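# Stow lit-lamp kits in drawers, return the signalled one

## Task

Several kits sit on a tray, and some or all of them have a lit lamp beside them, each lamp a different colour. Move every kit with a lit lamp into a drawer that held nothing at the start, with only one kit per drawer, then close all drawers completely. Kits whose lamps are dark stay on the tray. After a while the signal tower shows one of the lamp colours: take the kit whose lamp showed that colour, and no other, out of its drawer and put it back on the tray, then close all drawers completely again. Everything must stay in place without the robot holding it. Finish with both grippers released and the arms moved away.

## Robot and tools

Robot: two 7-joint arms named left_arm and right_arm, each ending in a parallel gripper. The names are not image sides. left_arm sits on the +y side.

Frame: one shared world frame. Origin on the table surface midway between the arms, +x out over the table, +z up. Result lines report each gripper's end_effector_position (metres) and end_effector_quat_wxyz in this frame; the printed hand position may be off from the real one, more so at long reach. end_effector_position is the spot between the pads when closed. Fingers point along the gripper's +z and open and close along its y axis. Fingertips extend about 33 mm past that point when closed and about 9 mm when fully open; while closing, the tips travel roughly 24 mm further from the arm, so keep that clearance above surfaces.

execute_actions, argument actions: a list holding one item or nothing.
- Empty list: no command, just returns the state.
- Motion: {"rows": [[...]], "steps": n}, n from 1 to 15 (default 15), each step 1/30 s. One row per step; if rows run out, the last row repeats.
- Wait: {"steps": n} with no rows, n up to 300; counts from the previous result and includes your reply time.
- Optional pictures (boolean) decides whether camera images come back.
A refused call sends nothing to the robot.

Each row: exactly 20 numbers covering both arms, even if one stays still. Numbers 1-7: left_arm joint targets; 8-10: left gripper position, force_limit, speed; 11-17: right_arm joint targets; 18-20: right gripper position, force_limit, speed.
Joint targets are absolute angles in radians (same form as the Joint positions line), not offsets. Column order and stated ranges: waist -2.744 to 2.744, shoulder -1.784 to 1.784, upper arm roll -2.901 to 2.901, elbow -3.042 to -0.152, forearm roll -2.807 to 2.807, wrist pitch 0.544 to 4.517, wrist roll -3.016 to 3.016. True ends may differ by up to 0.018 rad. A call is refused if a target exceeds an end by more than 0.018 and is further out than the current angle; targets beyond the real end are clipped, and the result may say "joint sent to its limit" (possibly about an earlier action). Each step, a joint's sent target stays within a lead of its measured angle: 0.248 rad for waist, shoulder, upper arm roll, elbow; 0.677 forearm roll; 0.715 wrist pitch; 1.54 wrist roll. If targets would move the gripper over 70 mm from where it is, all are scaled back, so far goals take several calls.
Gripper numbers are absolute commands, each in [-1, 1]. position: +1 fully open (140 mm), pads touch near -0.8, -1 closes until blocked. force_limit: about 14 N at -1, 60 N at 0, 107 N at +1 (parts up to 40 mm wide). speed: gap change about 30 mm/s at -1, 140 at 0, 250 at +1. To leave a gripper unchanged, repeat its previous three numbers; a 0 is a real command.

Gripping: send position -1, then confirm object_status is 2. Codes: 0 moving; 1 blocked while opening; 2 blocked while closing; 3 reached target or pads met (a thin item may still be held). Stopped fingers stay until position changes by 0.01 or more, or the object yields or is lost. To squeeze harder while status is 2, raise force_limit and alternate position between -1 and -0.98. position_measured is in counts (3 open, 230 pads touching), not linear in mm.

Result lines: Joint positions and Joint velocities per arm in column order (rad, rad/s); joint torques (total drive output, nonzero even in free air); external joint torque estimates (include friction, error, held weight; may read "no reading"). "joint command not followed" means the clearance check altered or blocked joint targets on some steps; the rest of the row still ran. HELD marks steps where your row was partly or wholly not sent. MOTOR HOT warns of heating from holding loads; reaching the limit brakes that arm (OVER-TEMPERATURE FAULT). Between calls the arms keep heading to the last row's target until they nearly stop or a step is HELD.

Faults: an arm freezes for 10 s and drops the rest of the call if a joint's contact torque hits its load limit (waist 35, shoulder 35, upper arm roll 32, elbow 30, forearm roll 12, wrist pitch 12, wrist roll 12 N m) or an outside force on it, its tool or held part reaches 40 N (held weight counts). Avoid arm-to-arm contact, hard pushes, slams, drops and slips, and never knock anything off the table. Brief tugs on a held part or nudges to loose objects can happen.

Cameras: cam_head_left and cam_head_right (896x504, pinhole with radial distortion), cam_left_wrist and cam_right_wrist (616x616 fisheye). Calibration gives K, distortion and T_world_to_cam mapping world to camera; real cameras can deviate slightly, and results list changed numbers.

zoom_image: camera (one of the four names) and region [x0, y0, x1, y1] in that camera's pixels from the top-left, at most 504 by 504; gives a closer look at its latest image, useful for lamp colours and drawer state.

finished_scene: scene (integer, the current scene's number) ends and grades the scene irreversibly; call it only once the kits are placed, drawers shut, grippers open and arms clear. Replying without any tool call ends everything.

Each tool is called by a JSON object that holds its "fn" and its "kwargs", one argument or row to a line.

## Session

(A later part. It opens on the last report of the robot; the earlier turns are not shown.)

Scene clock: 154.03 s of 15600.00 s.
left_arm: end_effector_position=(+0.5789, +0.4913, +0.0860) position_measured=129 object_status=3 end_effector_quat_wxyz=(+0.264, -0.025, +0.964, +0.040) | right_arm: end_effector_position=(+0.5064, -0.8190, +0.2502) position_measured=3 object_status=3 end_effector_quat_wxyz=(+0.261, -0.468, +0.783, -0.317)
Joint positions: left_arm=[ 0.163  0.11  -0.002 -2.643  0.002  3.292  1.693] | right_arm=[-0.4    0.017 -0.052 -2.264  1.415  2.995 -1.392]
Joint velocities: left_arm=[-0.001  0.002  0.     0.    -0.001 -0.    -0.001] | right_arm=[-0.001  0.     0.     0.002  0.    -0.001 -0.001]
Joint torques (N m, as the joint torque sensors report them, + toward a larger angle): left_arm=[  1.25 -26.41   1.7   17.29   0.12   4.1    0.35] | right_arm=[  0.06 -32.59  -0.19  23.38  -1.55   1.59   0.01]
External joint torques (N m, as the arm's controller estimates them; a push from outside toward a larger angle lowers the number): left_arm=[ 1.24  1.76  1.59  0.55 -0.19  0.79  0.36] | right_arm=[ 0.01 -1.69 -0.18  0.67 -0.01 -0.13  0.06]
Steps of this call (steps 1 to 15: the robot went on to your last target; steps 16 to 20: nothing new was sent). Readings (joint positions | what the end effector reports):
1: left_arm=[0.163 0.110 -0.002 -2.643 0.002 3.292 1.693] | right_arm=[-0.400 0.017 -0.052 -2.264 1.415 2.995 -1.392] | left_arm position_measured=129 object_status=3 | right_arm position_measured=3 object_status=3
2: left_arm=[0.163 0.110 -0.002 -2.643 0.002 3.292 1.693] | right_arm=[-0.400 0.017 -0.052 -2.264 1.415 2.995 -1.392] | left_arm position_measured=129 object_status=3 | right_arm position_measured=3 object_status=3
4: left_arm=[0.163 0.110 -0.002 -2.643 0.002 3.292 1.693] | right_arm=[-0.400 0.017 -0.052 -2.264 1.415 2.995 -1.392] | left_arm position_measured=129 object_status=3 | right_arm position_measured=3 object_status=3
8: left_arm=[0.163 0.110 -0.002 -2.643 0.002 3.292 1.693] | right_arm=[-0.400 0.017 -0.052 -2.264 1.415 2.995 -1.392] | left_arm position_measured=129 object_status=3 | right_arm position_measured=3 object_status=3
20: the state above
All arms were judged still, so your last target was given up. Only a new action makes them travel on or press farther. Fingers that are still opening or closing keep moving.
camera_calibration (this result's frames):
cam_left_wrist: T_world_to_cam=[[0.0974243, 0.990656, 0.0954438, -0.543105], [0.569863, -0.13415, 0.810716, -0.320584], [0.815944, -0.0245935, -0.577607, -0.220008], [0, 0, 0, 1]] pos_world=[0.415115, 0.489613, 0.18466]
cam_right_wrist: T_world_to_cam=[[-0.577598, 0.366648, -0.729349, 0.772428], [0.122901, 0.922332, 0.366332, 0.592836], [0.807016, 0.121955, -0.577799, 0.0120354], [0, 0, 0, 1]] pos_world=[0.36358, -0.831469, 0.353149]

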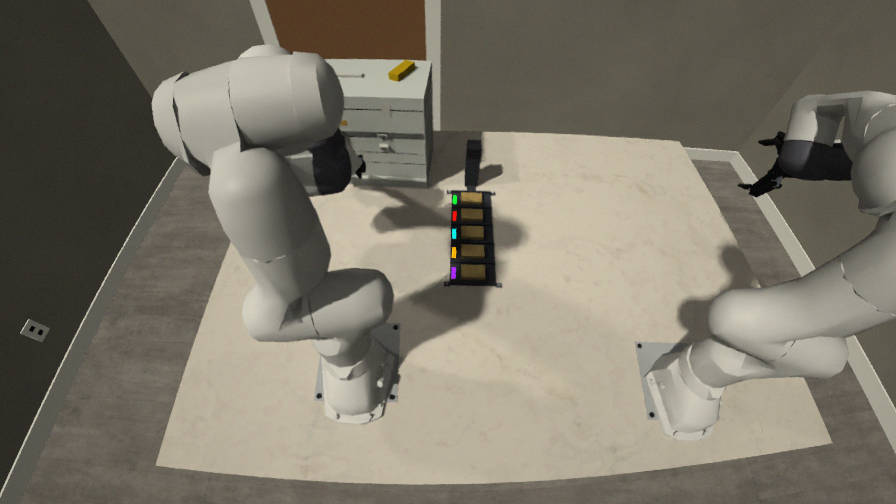

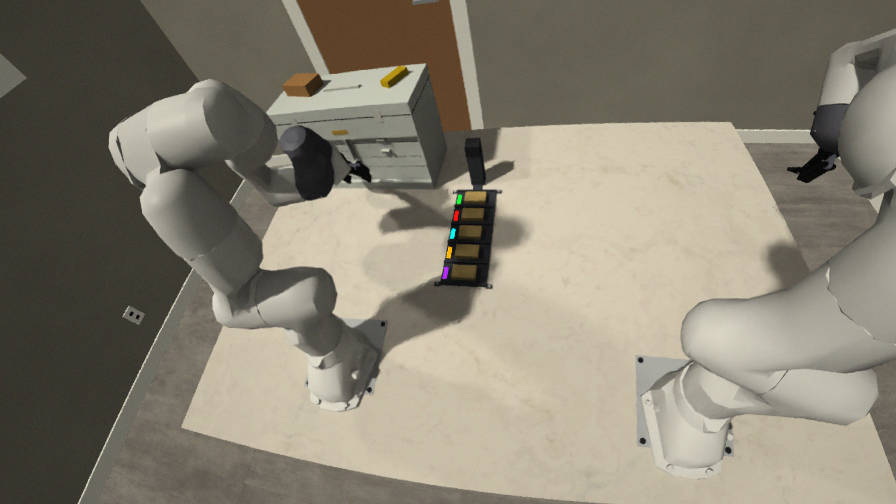

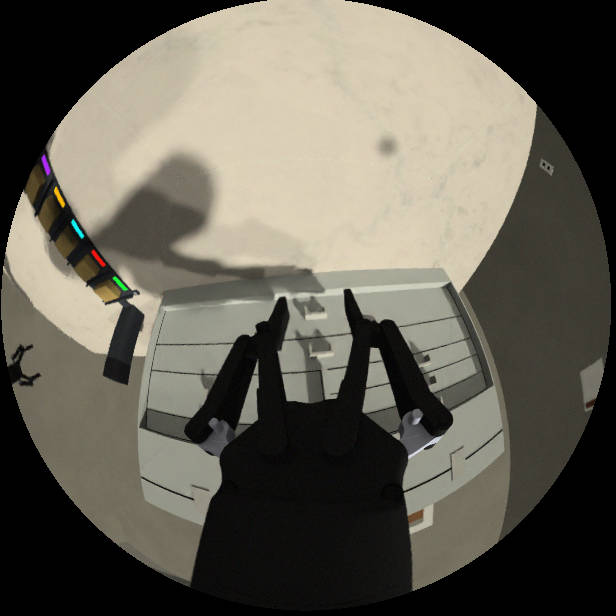

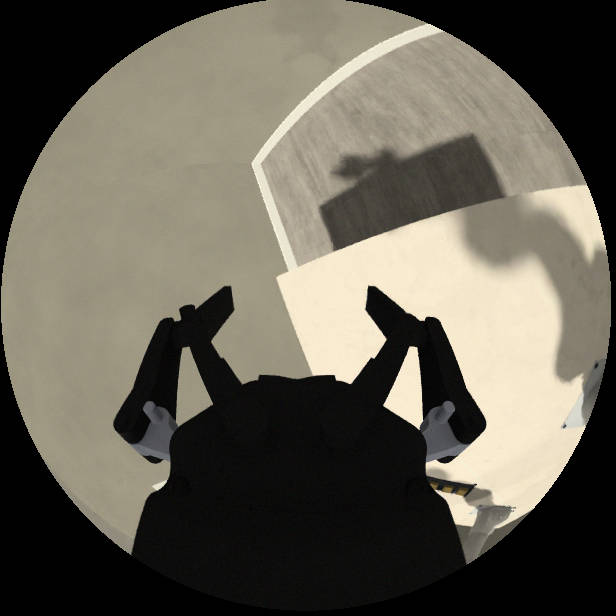

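{"fn": "execute_actions", "kwargs": {
  "actions": [
    {"rows":[[0.166,0.112,0,-2.641,0,3.296,1.70,-1,0,0, -0.4,0.017,-0.05,-2.264,1.415,2.995,-1.392,1,0,0]],"steps":15}
  ],
  "pictures": false
}}

{"fn": "execute_actions", "kwargs": {
  "actions": [
    {"steps":15}
  ]
}}

{"fn": "zoom_image", "kwargs": {
  "camera": "cam_left_wrist",
  "region": [130, 150, 480, 450]
}}

Scene clock: 171.17 s of 15600.00 s.
left_arm: end_effector_position=(+0.5790, +0.4914, +0.0860) position_measured=233 object_status=0 end_effector_quat_wxyz=(+0.264, -0.025, +0.963, +0.040) | right_arm: end_effector_position=(+0.5064, -0.8190, +0.2502) position_measured=3 object_status=3 end_effector_quat_wxyz=(+0.261, -0.468, +0.783, -0.317)
Joint positions: left_arm=[ 0.163  0.11  -0.002 -2.642  0.002  3.292  1.693] | right_arm=[-0.4    0.017 -0.052 -2.264  1.415  2.995 -1.392]
Joint velocities: left_arm=[-0.001 -0.     0.001 -0.    -0.001  0.    -0.001] | right_arm=[ 0.    -0.     0.    -0.     0.    -0.001 -0.001]
Joint torques (N m, as the joint torque sensors report them, + toward a larger angle): left_arm=[  0.68 -27.75   1.56  17.04   0.05   4.04   0.46] | right_arm=[  0.37 -32.55   0.25  22.87  -1.52   1.65   0.03]
External joint torques (N m, as the arm's controller estimates them; a push from outside toward a larger angle lowers the number): left_arm=[ 0.67  0.54  1.46  0.29 -0.26  0.72  0.47] | right_arm=[ 0.22 -1.71  0.17  0.24  0.02 -0.06  0.08]
Steps of this call (steps 1 to 90: nothing new was sent; then 13.63 s passed at rest; steps 91 to 105: all 15 steps of this action). Readings (joint positions | what the end effector reports):
91: left_arm=[0.163 0.110 -0.002 -2.642 0.002 3.292 1.693] | right_arm=[-0.400 0.017 -0.052 -2.264 1.415 2.995 -1.392] | left_arm position_measured=129 object_status=0 | right_arm position_measured=3 object_status=3
92: left_arm=[0.163 0.110 -0.002 -2.642 0.002 3.292 1.693] | right_arm=[-0.400 0.017 -0.052 -2.264 1.415 2.995 -1.392] | left_arm position_measured=135 object_status=0 | right_arm position_measured=3 object_status=3
94: left_arm=[0.163 0.110 -0.002 -2.642 0.002 3.292 1.693] | right_arm=[-0.400 0.017 -0.052 -2.264 1.415 2.995 -1.392] | left_arm position_measured=150 object_status=0 | right_arm position_measured=3 object_status=3
98: left_arm=[0.163 0.110 -0.002 -2.642 0.002 3.292 1.693] | right_arm=[-0.400 0.017 -0.052 -2.264 1.415 2.995 -1.392] | left_arm position_measured=181 object_status=0 | right_arm position_measured=3 object_status=3
105: the state above

Scene clock: 171.67 s of 15600.00 s.
left_arm: end_effector_position=(+0.5790, +0.4914, +0.0860) position_measured=233 object_status=3 end_effector_quat_wxyz=(+0.264, -0.025, +0.963, +0.040) | right_arm: end_effector_position=(+0.5064, -0.8190, +0.2502) position_measured=3 object_status=3 end_effector_quat_wxyz=(+0.261, -0.468, +0.783, -0.317)
Joint positions: left_arm=[ 0.163  0.11  -0.002 -2.642  0.002  3.292  1.693] | right_arm=[-0.4    0.017 -0.052 -2.264  1.415  2.995 -1.392]
Joint velocities: left_arm=[ 0.001  0.002 -0.002 -0.     0.001  0.    -0.   ] | right_arm=[-0.001  0.    -0.001  0.001 -0.001 -0.     0.001]
Joint torques (N m, as the joint torque sensors report them, + toward a larger angle): left_arm=[  1.14 -26.87   1.72  16.88   0.09   4.04   0.35] | right_arm=[  0.41 -32.42  -0.41  23.01  -1.56   1.6    0.08]
External joint torques (N m, as the arm's controller estimates them; a push from outside toward a larger angle lowers the number): left_arm=[ 1.14  1.33  1.62  0.14 -0.22  0.73  0.37] | right_arm=[ 0.52 -1.44 -0.24  0.27 -0.02 -0.14  0.12]
Steps of this call (steps 1 to 15: the robot went on to your last target). Readings (joint positions | what the end effector reports):
1: left_arm=[0.163 0.110 -0.002 -2.642 0.002 3.292 1.693] | right_arm=[-0.400 0.017 -0.052 -2.264 1.415 2.995 -1.392] | left_arm position_measured=233 object_status=0 | right_arm position_measured=3 object_status=3
2: left_arm=[0.163 0.110 -0.002 -2.642 0.002 3.292 1.693] | right_arm=[-0.400 0.017 -0.052 -2.264 1.415 2.995 -1.392] | left_arm position_measured=233 object_status=0 | right_arm position_measured=3 object_status=3
4: left_arm=[0.163 0.110 -0.002 -2.642 0.002 3.292 1.693] | right_arm=[-0.400 0.017 -0.052 -2.264 1.415 2.995 -1.392] | left_arm position_measured=233 object_status=0 | right_arm position_measured=3 object_status=3
8: left_arm=[0.163 0.110 -0.002 -2.642 0.002 3.292 1.693] | right_arm=[-0.400 0.017 -0.052 -2.264 1.415 2.995 -1.392] | left_arm position_measured=233 object_status=3 | right_arm position_measured=3 object_status=3
15: the state above
All arms were judged still, so your last target was given up. Only a new action makes them travel on or press farther. Fingers that are still opening or closing keep moving.
camera_calibration (this result's frames):
cam_left_wrist: T_world_to_cam=[[0.0972727, 0.990661, 0.0955469, -0.543148], [0.5696, -0.134138, 0.810902, -0.320561], [0.816146, -0.0244552, -0.577328, -0.220283], [0, 0, 0, 1]] pos_world=[0.415208, 0.489689, 0.184664]
cam_right_wrist: T_world_to_cam=[[-0.5776, 0.366646, -0.729349, 0.772427], [0.122897, 0.922332, 0.366332, 0.592836], [0.807016, 0.121959, -0.577799, 0.0120367], [0, 0, 0, 1]] pos_world=[0.363582, -0.831467, 0.353149]

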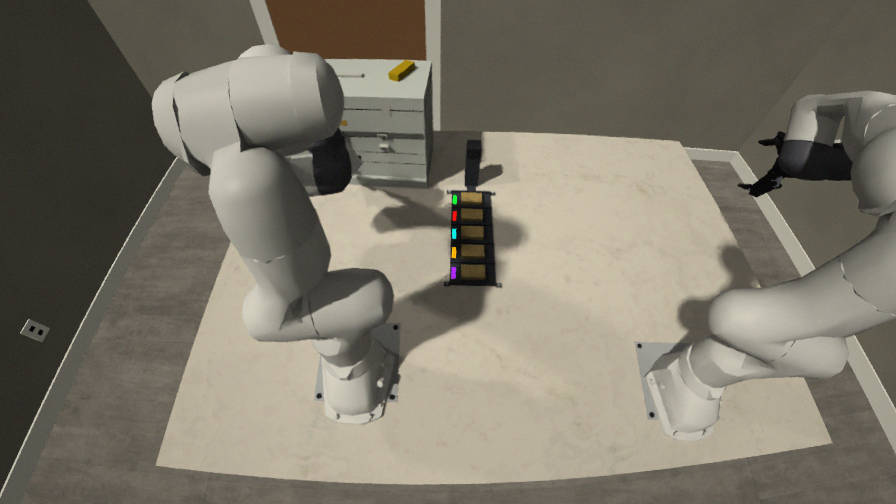

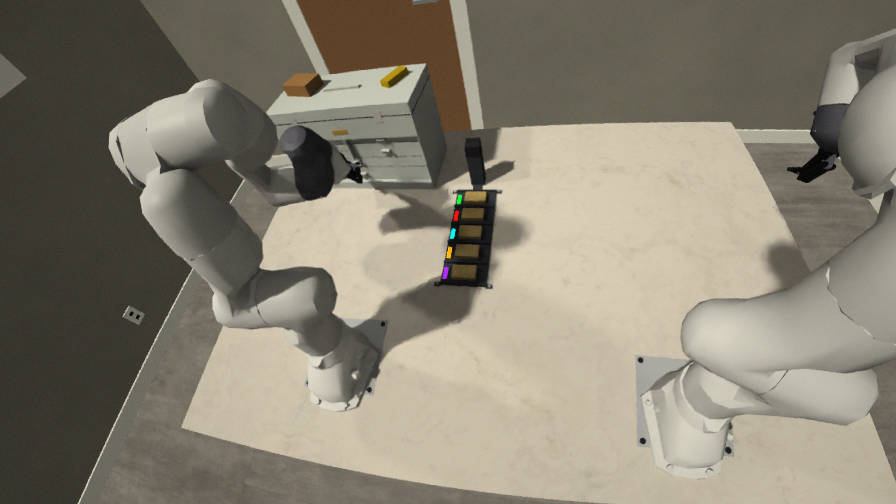

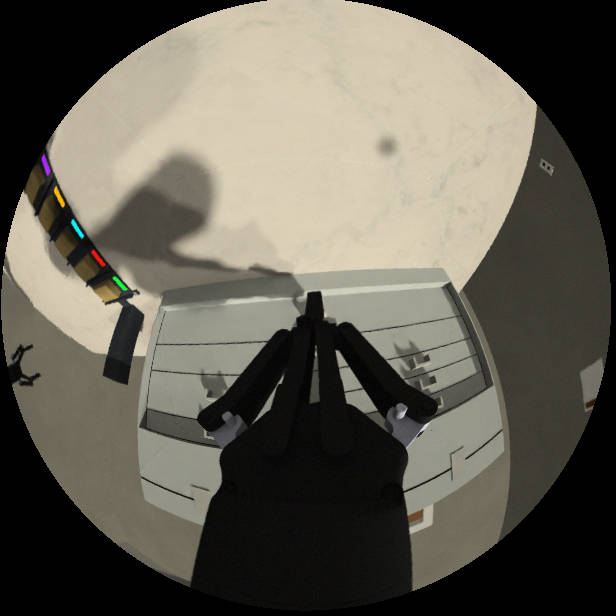

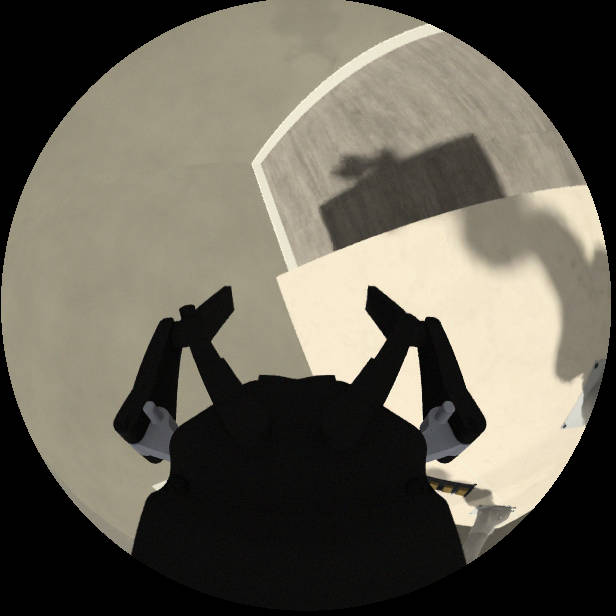

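Region (130, 150, 480, 450) of cam_left_wrist's 616x616 image, scaled by 1.440, with more detail than that image has; it fills the top 432 rows of this view, and the rest is white.

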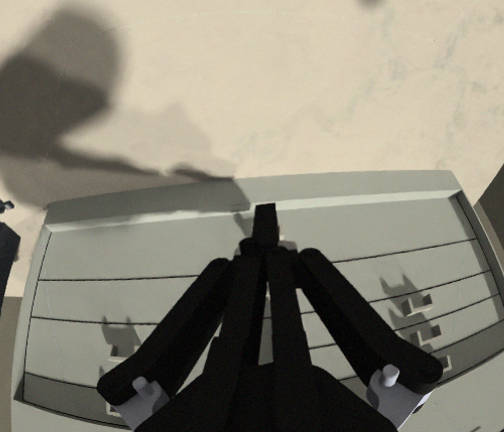

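{"fn": "execute_actions", "kwargs": {
  "actions": [
    {"rows":[[0.166,0.112,0,-2.641,0,3.296,1.70,-0.2,0,0.5, -0.4,0.017,-0.05,-2.264,1.415,2.995,-1.392,1,0,0]],"steps":12}
  ],
  "pictures": false
}}

{"fn": "execute_actions", "kwargs": {
  "actions": [
    {"rows":[[0.162,0.176,0,-2.574,0,3.294,1.70,-0.2,0,0.5, -0.4,0.017,-0.05,-2.264,1.415,2.995,-1.392,1,0,0]],"steps":15}
  ],
  "pictures": false
}}

{"fn": "execute_actions", "kwargs": {
  "actions": [
    {"rows":[[0.162,0.176,0,-2.574,0,3.294,1.70,-1,0,0, -0.4,0.017,-0.05,-2.264,1.415,2.995,-1.392,1,0,0]],"steps":15}
  ],
  "pictures": false
}}

{"fn": "execute_actions", "kwargs": {
  "actions": [
    {"steps":10}
  ]
}}

{"fn": "zoom_image", "kwargs": {
  "camera": "cam_left_wrist",
  "region": [130, 150, 480, 450]
}}

Scene clock: 190.50 s of 15600.00 s.
left_arm: end_effector_position=(+0.5790, +0.4914, +0.0860) position_measured=154 object_status=0 end_effector_quat_wxyz=(+0.264, -0.025, +0.963, +0.040) | right_arm: end_effector_position=(+0.5064, -0.8190, +0.2502) position_measured=3 object_status=3 end_effector_quat_wxyz=(+0.261, -0.468, +0.783, -0.317)
Joint positions: left_arm=[ 0.163  0.11  -0.002 -2.642  0.002  3.292  1.693] | right_arm=[-0.4    0.017 -0.052 -2.264  1.415  2.995 -1.392]
Joint velocities: left_arm=[ 0.    -0.001  0.     0.001 -0.001  0.     0.002] | right_arm=[-0.001  0.002  0.001  0.    -0.     0.001 -0.001]
Joint torques (N m, as the joint torque sensors report them, + toward a larger angle): left_arm=[  0.56 -27.49   1.58  17.03   0.06   4.1    0.44] | right_arm=[  0.42 -32.7   -0.02  23.49  -1.54   1.6    0.04]
External joint torques (N m, as the arm's controller estimates them; a push from outside toward a larger angle lowers the number): left_arm=[ 0.52  0.85  1.44  0.22 -0.24  0.77  0.45] | right_arm=[ 0.5  -1.92  0.11  0.87 -0.01 -0.13  0.09]
Steps of this call (steps 1 to 90: nothing new was sent; then 15.43 s passed at rest; steps 91 to 102: all 12 steps of this action). Readings (joint positions | what the end effector reports):
91: left_arm=[0.163 0.110 -0.002 -2.642 0.002 3.292 1.693] | right_arm=[-0.400 0.017 -0.052 -2.264 1.415 2.995 -1.392] | left_arm position_measured=233 object_status=0 | right_arm position_measured=3 object_status=3
92: left_arm=[0.163 0.110 -0.002 -2.642 0.002 3.292 1.693] | right_arm=[-0.400 0.017 -0.052 -2.264 1.415 2.995 -1.392] | left_arm position_measured=230 object_status=0 | right_arm position_measured=3 object_status=3
94: left_arm=[0.163 0.110 -0.002 -2.642 0.002 3.292 1.693] | right_arm=[-0.400 0.017 -0.052 -2.264 1.415 2.995 -1.392] | left_arm position_measured=203 object_status=0 | right_arm position_measured=3 object_status=3
98: left_arm=[0.163 0.110 -0.002 -2.642 0.002 3.292 1.693] | right_arm=[-0.400 0.017 -0.052 -2.264 1.415 2.995 -1.392] | left_arm position_measured=161 object_status=0 | right_arm position_measured=3 object_status=3
102: the state above

Scene clock: 191.00 s of 15600.00 s.
left_arm: end_effector_position=(+0.5984, +0.4949, +0.0791) position_measured=154 object_status=3 end_effector_quat_wxyz=(+0.265, -0.024, +0.963, +0.040) | right_arm: end_effector_position=(+0.5064, -0.8190, +0.2502) position_measured=3 object_status=3 end_effector_quat_wxyz=(+0.261, -0.468, +0.783, -0.317)
Joint positions: left_arm=[ 0.163  0.172 -0.002 -2.579  0.002  3.292  1.695] | right_arm=[-0.4    0.017 -0.052 -2.264  1.415  2.995 -1.392]
Joint velocities: left_arm=[-0.001 -0.    -0.    -0.001  0.    -0.001  0.004] | right_arm=[-0.002 -0.001  0.    -0.    -0.001  0.001  0.001]
Joint torques (N m, as the joint torque sensors report them, + toward a larger angle): left_arm=[ -1.18 -27.6    1.39  19.28   0.18   3.63   0.15] | right_arm=[  0.32 -32.77   0.05  23.03  -1.53   1.63   0.02]
External joint torques (N m, as the arm's controller estimates them; a push from outside toward a larger angle lowers the number): left_arm=[-1.18  2.75  1.23  2.53 -0.13  0.31  0.16] | right_arm=[ 0.3  -1.85  0.1   0.34  0.   -0.1   0.06]
Steps of this call (steps 1 to 15: all 15 steps of this action). Readings (joint positions | what the end effector reports):
1: left_arm=[0.163 0.124 -0.002 -2.626 0.002 3.292 1.693] | right_arm=[-0.400 0.017 -0.052 -2.264 1.415 2.995 -1.392] | left_arm position_measured=154 object_status=0 | right_arm position_measured=3 object_status=3
2: left_arm=[0.163 0.141 -0.002 -2.607 0.002 3.292 1.693] | right_arm=[-0.400 0.017 -0.052 -2.264 1.415 2.995 -1.392] | left_arm position_measured=154 object_status=0 | right_arm position_measured=3 object_status=3
4: left_arm=[0.163 0.161 -0.002 -2.588 0.002 3.292 1.693] | right_arm=[-0.400 0.017 -0.052 -2.264 1.415 2.995 -1.392] | left_arm position_measured=154 object_status=3 | right_arm position_measured=3 object_status=3
8: left_arm=[0.163 0.172 -0.002 -2.579 0.002 3.292 1.694] | right_arm=[-0.400 0.017 -0.052 -2.264 1.415 2.995 -1.392] | left_arm position_measured=154 object_status=3 | right_arm position_measured=3 object_status=3
15: the state above

Scene clock: 191.50 s of 15600.00 s.
left_arm: end_effector_position=(+0.5990, +0.4908, +0.0784) position_measured=193 object_status=2 end_effector_quat_wxyz=(+0.264, -0.019, +0.964, +0.039) | right_arm: end_effector_position=(+0.5064, -0.8190, +0.2502) position_measured=3 object_status=3 end_effector_quat_wxyz=(+0.261, -0.468, +0.783, -0.317)
Joint positions: left_arm=[ 0.159  0.174 -0.004 -2.578  0.002  3.292  1.698] | right_arm=[-0.4    0.017 -0.052 -2.264  1.415  2.995 -1.392]
Joint velocities: left_arm=[ 0.001  0.     0.001 -0.001  0.001  0.001  0.   ] | right_arm=[-0.001  0.001  0.    -0.001  0.    -0.     0.002]
Joint torques (N m, as the joint torque sensors report them, + toward a larger angle): left_arm=[  1.14 -29.36   2.57  18.98  -0.04   3.85   0.12] | right_arm=[  0.14 -32.72  -0.42  23.01  -1.51   1.62   0.02]
External joint torques (N m, as the arm's controller estimates them; a push from outside toward a larger angle lowers the number): left_arm=[ 1.04  0.98  2.32  2.27 -0.34  0.54  0.13] | right_arm=[ 0.2  -1.86 -0.3   0.38  0.02 -0.12  0.06]
Steps of this call (steps 1 to 15: all 15 steps of this action). Readings (joint positions | what the end effector reports):
1: left_arm=[0.163 0.172 -0.002 -2.579 0.002 3.292 1.695] | right_arm=[-0.400 0.017 -0.052 -2.264 1.415 2.995 -1.392] | left_arm position_measured=154 object_status=0 | right_arm position_measured=3 object_status=3
2: left_arm=[0.163 0.173 -0.002 -2.578 0.002 3.292 1.695] | right_arm=[-0.400 0.017 -0.052 -2.264 1.415 2.995 -1.392] | left_arm position_measured=161 object_status=0 | right_arm position_measured=3 object_status=3
4: left_arm=[0.160 0.174 -0.003 -2.578 0.002 3.292 1.696] | right_arm=[-0.400 0.017 -0.052 -2.264 1.415 2.995 -1.392] | left_arm position_measured=176 object_status=0 | right_arm position_measured=3 object_status=3
8: left_arm=[0.159 0.174 -0.004 -2.578 0.002 3.292 1.697] | right_arm=[-0.400 0.017 -0.052 -2.264 1.415 2.995 -1.392] | left_arm position_measured=193 object_status=0 | right_arm position_measured=3 object_status=3
15: the state above

Scene clock: 191.83 s of 15600.00 s.
left_arm: end_effector_position=(+0.5990, +0.4908, +0.0784) position_measured=193 object_status=2 end_effector_quat_wxyz=(+0.264, -0.019, +0.964, +0.039) | right_arm: end_effector_position=(+0.5064, -0.8190, +0.2502) position_measured=3 object_status=3 end_effector_quat_wxyz=(+0.261, -0.468, +0.783, -0.317)
Joint positions: left_arm=[ 0.159  0.174 -0.004 -2.578  0.002  3.292  1.698] | right_arm=[-0.4    0.017 -0.052 -2.264  1.415  2.995 -1.392]
Joint velocities: left_arm=[-0.001 -0.003  0.    -0.001 -0.001  0.001 -0.   ] | right_arm=[-0.    -0.     0.    -0.001 -0.001  0.    -0.   ]
Joint torques (N m, as the joint torque sensors report them, + toward a larger angle): left_arm=[  1.47 -28.56   2.87  19.11  -0.03   3.78   0.23] | right_arm=[  0.07 -32.98  -0.24  22.84  -1.56   1.62   0.01]
External joint torques (N m, as the arm's controller estimates them; a push from outside toward a larger angle lowers the number): left_arm=[ 1.43  2.02  2.69  2.23 -0.34  0.43  0.24] | right_arm=[ 0.06 -2.11 -0.2   0.2  -0.03 -0.1   0.05]
Steps of this call (steps 1 to 10: the robot went on to your last target). Readings (joint positions | what the end effector reports):
1: left_arm=[0.159 0.174 -0.004 -2.578 0.002 3.292 1.698] | right_arm=[-0.400 0.017 -0.052 -2.264 1.415 2.995 -1.392] | left_arm position_measured=193 object_status=2 | right_arm position_measured=3 object_status=3
2: left_arm=[0.159 0.174 -0.004 -2.578 0.002 3.292 1.698] | right_arm=[-0.400 0.017 -0.052 -2.264 1.415 2.995 -1.392] | left_arm position_measured=193 object_status=2 | right_arm position_measured=3 object_status=3
4: left_arm=[0.159 0.174 -0.004 -2.578 0.002 3.292 1.698] | right_arm=[-0.400 0.017 -0.052 -2.264 1.415 2.995 -1.392] | left_arm position_measured=193 object_status=2 | right_arm position_measured=3 object_status=3
8: left_arm=[0.159 0.174 -0.004 -2.578 0.002 3.292 1.698] | right_arm=[-0.400 0.017 -0.052 -2.264 1.415 2.995 -1.392] | left_arm position_measured=193 object_status=2 | right_arm position_measured=3 object_status=3
10: the state above
camera_calibration (this result's frames):
cam_left_wrist: T_world_to_cam=[[0.108096, 0.989324, 0.0977452, -0.549773], [0.567852, -0.142148, 0.810764, -0.320818], [0.816002, -0.0321353, -0.577155, -0.23718], [0, 0, 0, 1]] pos_world=[0.435145, 0.490678, 0.176955]
cam_right_wrist: T_world_to_cam=[[-0.577603, 0.366641, -0.729349, 0.772425], [0.12289, 0.922333, 0.366332, 0.592836], [0.807015, 0.121965, -0.577799, 0.0120396], [0, 0, 0, 1]] pos_world=[0.363585, -0.831464, 0.353148]

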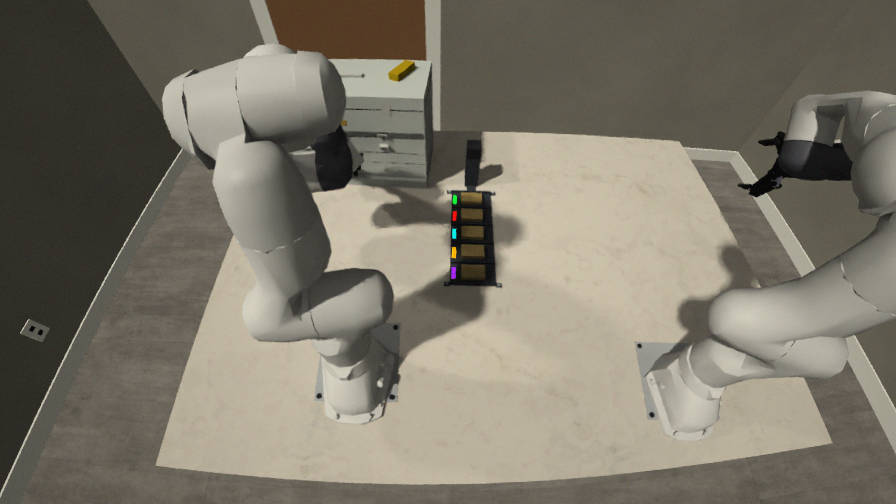

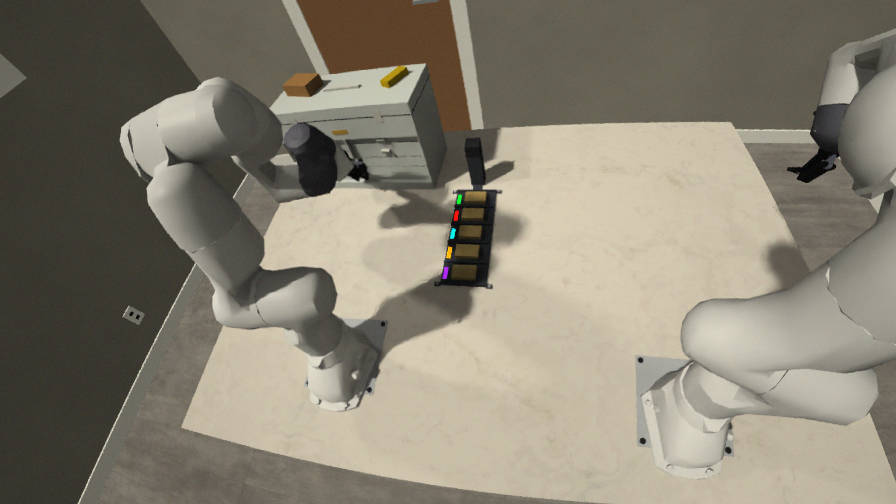

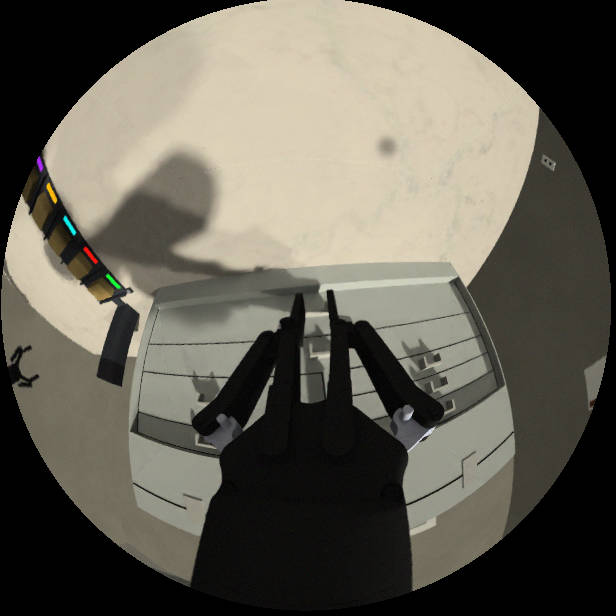

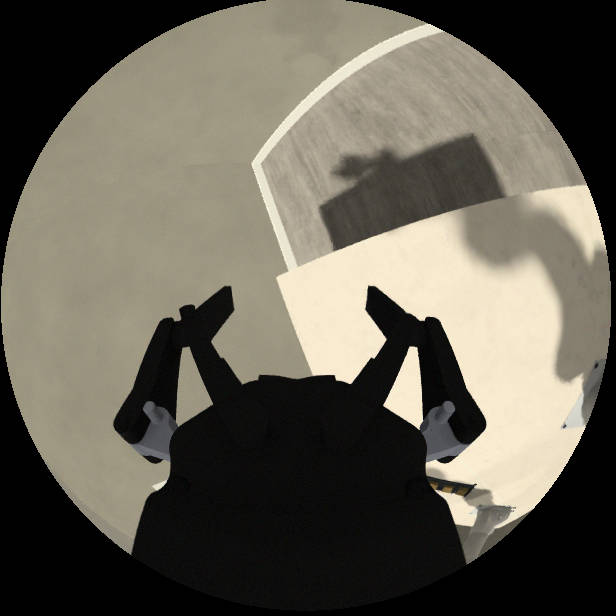

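Region (130, 150, 480, 450) of cam_left_wrist's 616x616 image, scaled by 1.440, with more detail than that image has; it fills the top 432 rows of this view, and the rest is white.

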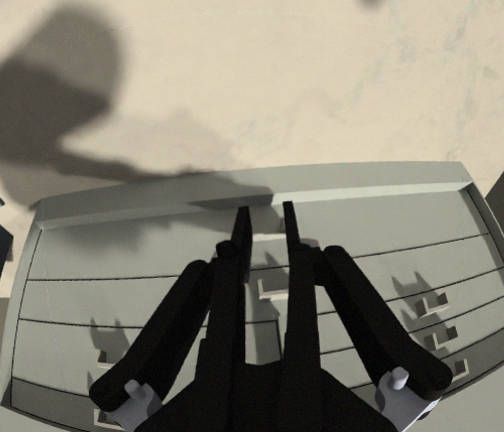

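{"fn": "execute_actions", "kwargs": {
  "actions": [
    {"rows":[[0.162,0.162,0,-2.596,0,3.300,1.70,-1,0,0, -0.4,0.017,-0.05,-2.264,1.415,2.995,-1.392,1,0,0],[0.163,0.150,0,-2.614,0,3.306,1.70,-1,0,0, -0.4,0.017,-0.05,-2.264,1.415,2.995,-1.392,1,0,0],[0.165,0.139,0,-2.631,0,3.313,1.702,-1,0,0, -0.4,0.017,-0.05,-2.264,1.415,2.995,-1.392,1,0,0],[0.166,0.127,0,-2.649,0,3.319,1.704,-1,0,0, -0.4,0.017,-0.05,-2.264,1.415,2.995,-1.392,1,0,0],[0.168,0.115,0,-2.667,0,3.326,1.705,-1,0,0, -0.4,0.017,-0.05,-2.264,1.415,2.995,-1.392,1,0,0],[0.169,0.104,0,-2.685,0,3.332,1.706,-1,0,0, -0.4,0.017,-0.05,-2.264,1.415,2.995,-1.392,1,0,0],[0.171,0.092,0,-2.702,0,3.339,1.707,-1,0,0, -0.4,0.017,-0.05,-2.264,1.415,2.995,-1.392,1,0,0],[0.173,0.080,0,-2.720,0,3.345,1.709,-1,0,0, -0.4,0.017,-0.05,-2.264,1.415,2.995,-1.392,1,0,0],[0.175,0.068,0,-2.738,0,3.351,1.710,-1,0,0, -0.4,0.017,-0.05,-2.264,1.415,2.995,-1.392,1,0,0],[0.177,0.056,0,-2.755,0,3.357,1.712,-1,0,0, -0.4,0.017,-0.05,-2.264,1.415,2.995,-1.392,1,0,0],[0.178,0.044,0,-2.773,0,3.362,1.713,-1,0,0, -0.4,0.017,-0.05,-2.264,1.415,2.995,-1.392,1,0,0],[0.180,0.033,0,-2.791,0,3.368,1.714,-1,0,0, -0.4,0.017,-0.05,-2.264,1.415,2.995,-1.392,1,0,0],[0.182,0.021,0,-2.808,0,3.374,1.716,-1,0,0, -0.4,0.017,-0.05,-2.264,1.415,2.995,-1.392,1,0,0],[0.184,0.009,0,-2.826,0,3.380,1.717,-1,0,0, -0.4,0.017,-0.05,-2.264,1.415,2.995,-1.392,1,0,0]],"steps":15}
  ],
  "pictures": false
}}

{"fn": "execute_actions", "kwargs": {
  "actions": [
    {"rows":[[0.186,-0.005,0,-2.845,0,3.385,1.719,-1,0,0, -0.4,0.017,-0.05,-2.264,1.415,2.995,-1.392,1,0,0],[0.189,-0.019,0,-2.864,0,3.390,1.721,-1,0,0, -0.4,0.017,-0.05,-2.264,1.415,2.995,-1.392,1,0,0],[0.191,-0.033,0,-2.882,0,3.395,1.723,-1,0,0, -0.4,0.017,-0.05,-2.264,1.415,2.995,-1.392,1,0,0],[0.193,-0.046,0,-2.901,0,3.400,1.725,-1,0,0, -0.4,0.017,-0.05,-2.264,1.415,2.995,-1.392,1,0,0],[0.196,-0.060,0,-2.920,0,3.405,1.727,-1,0,0, -0.4,0.017,-0.05,-2.264,1.415,2.995,-1.392,1,0,0],[0.198,-0.074,0,-2.939,0,3.410,1.729,-1,0,0, -0.4,0.017,-0.05,-2.264,1.415,2.995,-1.392,1,0,0],[0.200,-0.088,0,-2.958,0,3.415,1.731,-1,0,0, -0.4,0.017,-0.05,-2.264,1.415,2.995,-1.392,1,0,0],[0.203,-0.102,0,-2.976,0,3.419,1.733,-1,0,0, -0.4,0.017,-0.05,-2.264,1.415,2.995,-1.392,1,0,0]],"steps":15}
  ]
}}

Scene clock: 236.20 s of 15600.00 s.
left_arm: end_effector_position=(+0.5277, +0.4944, +0.0794) position_measured=193 object_status=2 end_effector_quat_wxyz=(+0.262, -0.028, +0.964, +0.045) | right_arm: end_effector_position=(+0.5064, -0.8190, +0.2502) position_measured=3 object_status=3 end_effector_quat_wxyz=(+0.261, -0.468, +0.783, -0.317)
Joint positions: left_arm=[ 0.183  0.026  0.001 -2.797  0.002  3.36   1.71 ] | right_arm=[-0.4    0.017 -0.052 -2.264  1.415  2.995 -1.392]
Joint velocities: left_arm=[ 0.042 -0.232  0.01  -0.346 -0.003  0.126  0.036] | right_arm=[ 0.001 -0.001  0.     0.    -0.    -0.001 -0.   ]
Joint torques (N m, as the joint torque sensors report them, + toward a larger angle): left_arm=[ -2.54 -22.31  -1.    15.02   0.17   3.29  -0.18] | right_arm=[  0.02 -33.05  -0.42  23.03  -1.55   1.62   0.01]
External joint torques (N m, as the arm's controller estimates them; a push from outside toward a larger angle lowers the number): left_arm=[-1.73  0.35 -0.23 -3.35 -0.33 -0.25 -0.17] | right_arm=[-0.1  -2.16 -0.47  0.39 -0.01 -0.09  0.05]
Steps of this call (steps 1 to 15: the robot went on to your last target; steps 16 to 90: nothing new was sent; then 40.87 s passed at rest; steps 91 to 105: all 15 steps of this action). Readings (joint positions | what the end effector reports):
91: left_arm=[0.159 0.172 -0.004 -2.581 0.002 3.293 1.698] | right_arm=[-0.400 0.017 -0.052 -2.264 1.415 2.995 -1.392] | left_arm position_measured=193 object_status=2 | right_arm position_measured=3 object_status=3
92: left_arm=[0.159 0.167 -0.003 -2.589 0.002 3.296 1.698] | right_arm=[-0.400 0.017 -0.052 -2.264 1.415 2.995 -1.392] | left_arm position_measured=193 object_status=2 | right_arm position_measured=3 object_status=3
94: left_arm=[0.162 0.150 -0.002 -2.613 0.002 3.302 1.699] | right_arm=[-0.400 0.017 -0.052 -2.264 1.415 2.995 -1.392] | left_arm position_measured=193 object_status=2 | right_arm position_measured=3 object_status=3
98: left_arm=[0.168 0.106 -0.001 -2.678 0.002 3.322 1.701] | right_arm=[-0.400 0.017 -0.052 -2.264 1.415 2.995 -1.392] | left_arm position_measured=193 object_status=2 | right_arm position_measured=3 object_status=3
105: the state above

Scene clock: 236.70 s of 15600.00 s.
left_arm: end_effector_position=(+0.4710, +0.4971, +0.0802) position_measured=193 object_status=2 end_effector_quat_wxyz=(+0.263, -0.034, +0.963, +0.051) | right_arm: end_effector_position=(+0.5064, -0.8190, +0.2502) position_measured=3 object_status=3 end_effector_quat_wxyz=(+0.261, -0.468, +0.783, -0.317)
Joint positions: left_arm=[ 0.208 -0.098  0.004 -2.969 -0.002  3.413  1.729] | right_arm=[-0.4    0.017 -0.052 -2.264  1.415  2.995 -1.392]
Joint velocities: left_arm=[ 0.003 -0.01  -0.    -0.024 -0.002  0.022  0.018] | right_arm=[-0.     0.003 -0.001  0.001  0.     0.001  0.001]
Joint torques (N m, as the joint torque sensors report them, + toward a larger angle): left_arm=[ -3.18 -20.97  -1.81  10.64   1.04   3.76   0.06] | right_arm=[  0.11 -32.87   0.04  23.33  -1.52   1.58   0.01]
External joint torques (N m, as the arm's controller estimates them; a push from outside toward a larger angle lowers the number): left_arm=[-3.14 -1.91 -1.67 -4.28  0.8   0.4   0.06] | right_arm=[ 0.19 -2.11  0.18  0.71  0.01 -0.15  0.05]
Steps of this call (steps 1 to 15: all 15 steps of this action). Readings (joint positions | what the end effector reports):
1: left_arm=[0.184 0.017 0.002 -2.810 0.001 3.365 1.711] | right_arm=[-0.400 0.017 -0.052 -2.264 1.415 2.995 -1.392] | left_arm position_measured=193 object_status=2 | right_arm position_measured=3 object_status=3
2: left_arm=[0.187 0.007 0.002 -2.824 0.001 3.369 1.712] | right_arm=[-0.400 0.017 -0.052 -2.264 1.415 2.995 -1.392] | left_arm position_measured=193 object_status=2 | right_arm position_measured=3 object_status=3
4: left_arm=[0.191 -0.017 0.002 -2.858 0.001 3.379 1.715] | right_arm=[-0.400 0.017 -0.052 -2.264 1.415 2.995 -1.392] | left_arm position_measured=193 object_status=2 | right_arm position_measured=3 object_status=3
8: left_arm=[0.202 -0.071 0.004 -2.931 -0.001 3.399 1.721] | right_arm=[-0.400 0.017 -0.052 -2.264 1.415 2.995 -1.392] | left_arm position_measured=193 object_status=2 | right_arm position_measured=3 object_status=3
15: the state above
camera_calibration (this result's frames):
cam_left_wrist: T_world_to_cam=[[0.073463, 0.990962, 0.112242, -0.528011], [0.573412, -0.134053, 0.808226, -0.255165], [0.815967, 0.00498637, -0.578077, -0.149793], [0, 0, 0, 1]] pos_world=[0.30733, 0.48978, 0.178904]
cam_right_wrist: T_world_to_cam=[[-0.577604, 0.366639, -0.729349, 0.772424], [0.122886, 0.922334, 0.366333, 0.592836], [0.807015, 0.121968, -0.577798, 0.0120408], [0, 0, 0, 1]] pos_world=[0.363587, -0.831462, 0.353149]

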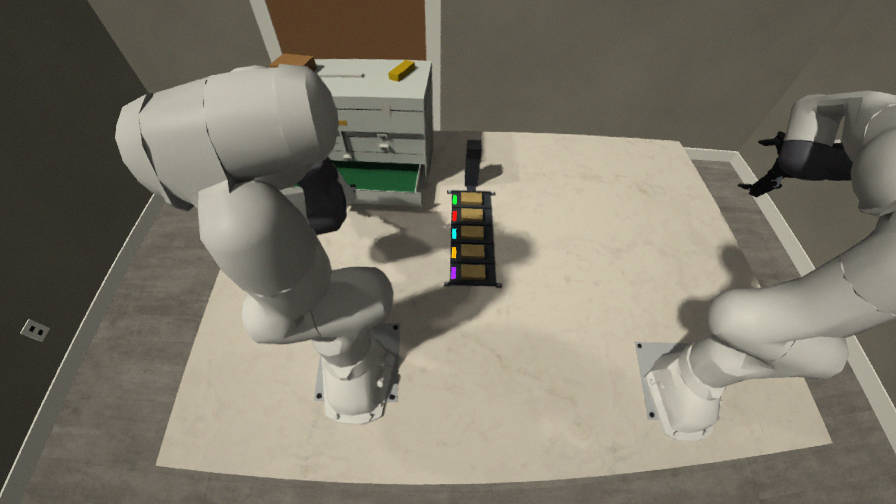

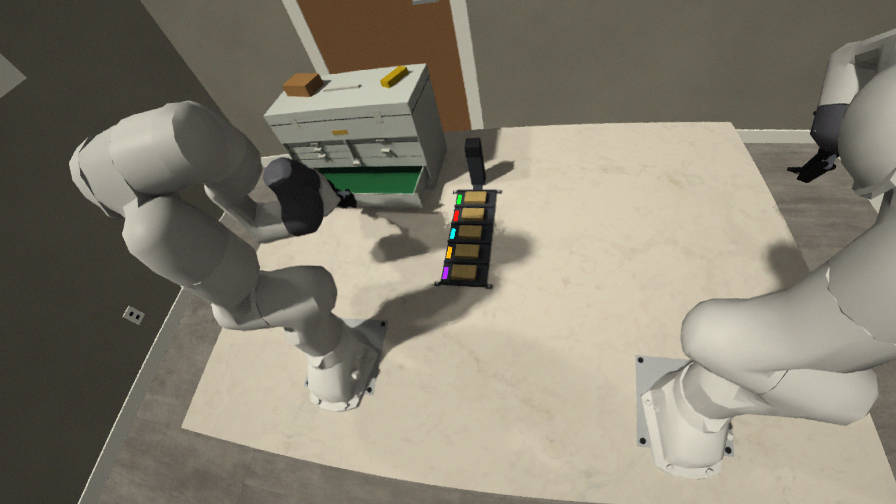

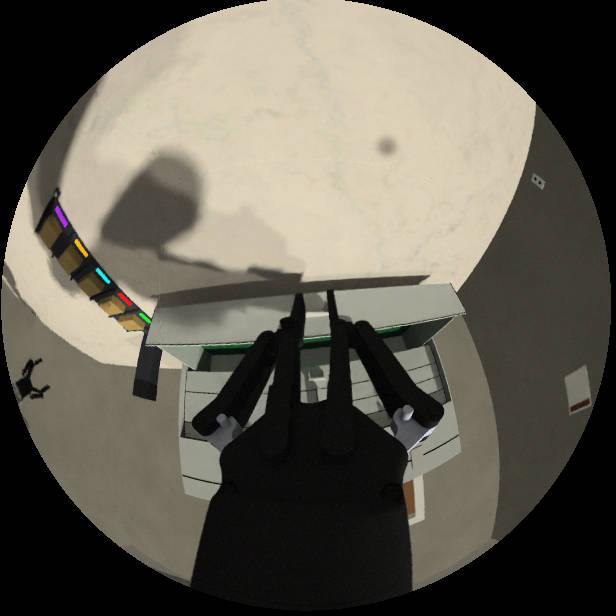

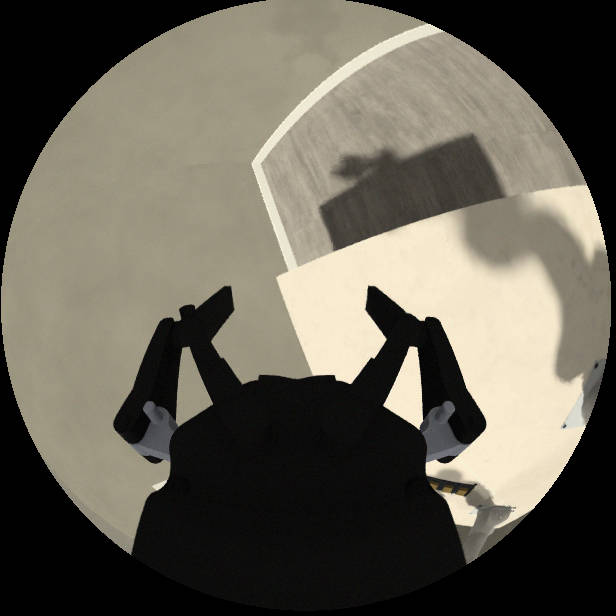

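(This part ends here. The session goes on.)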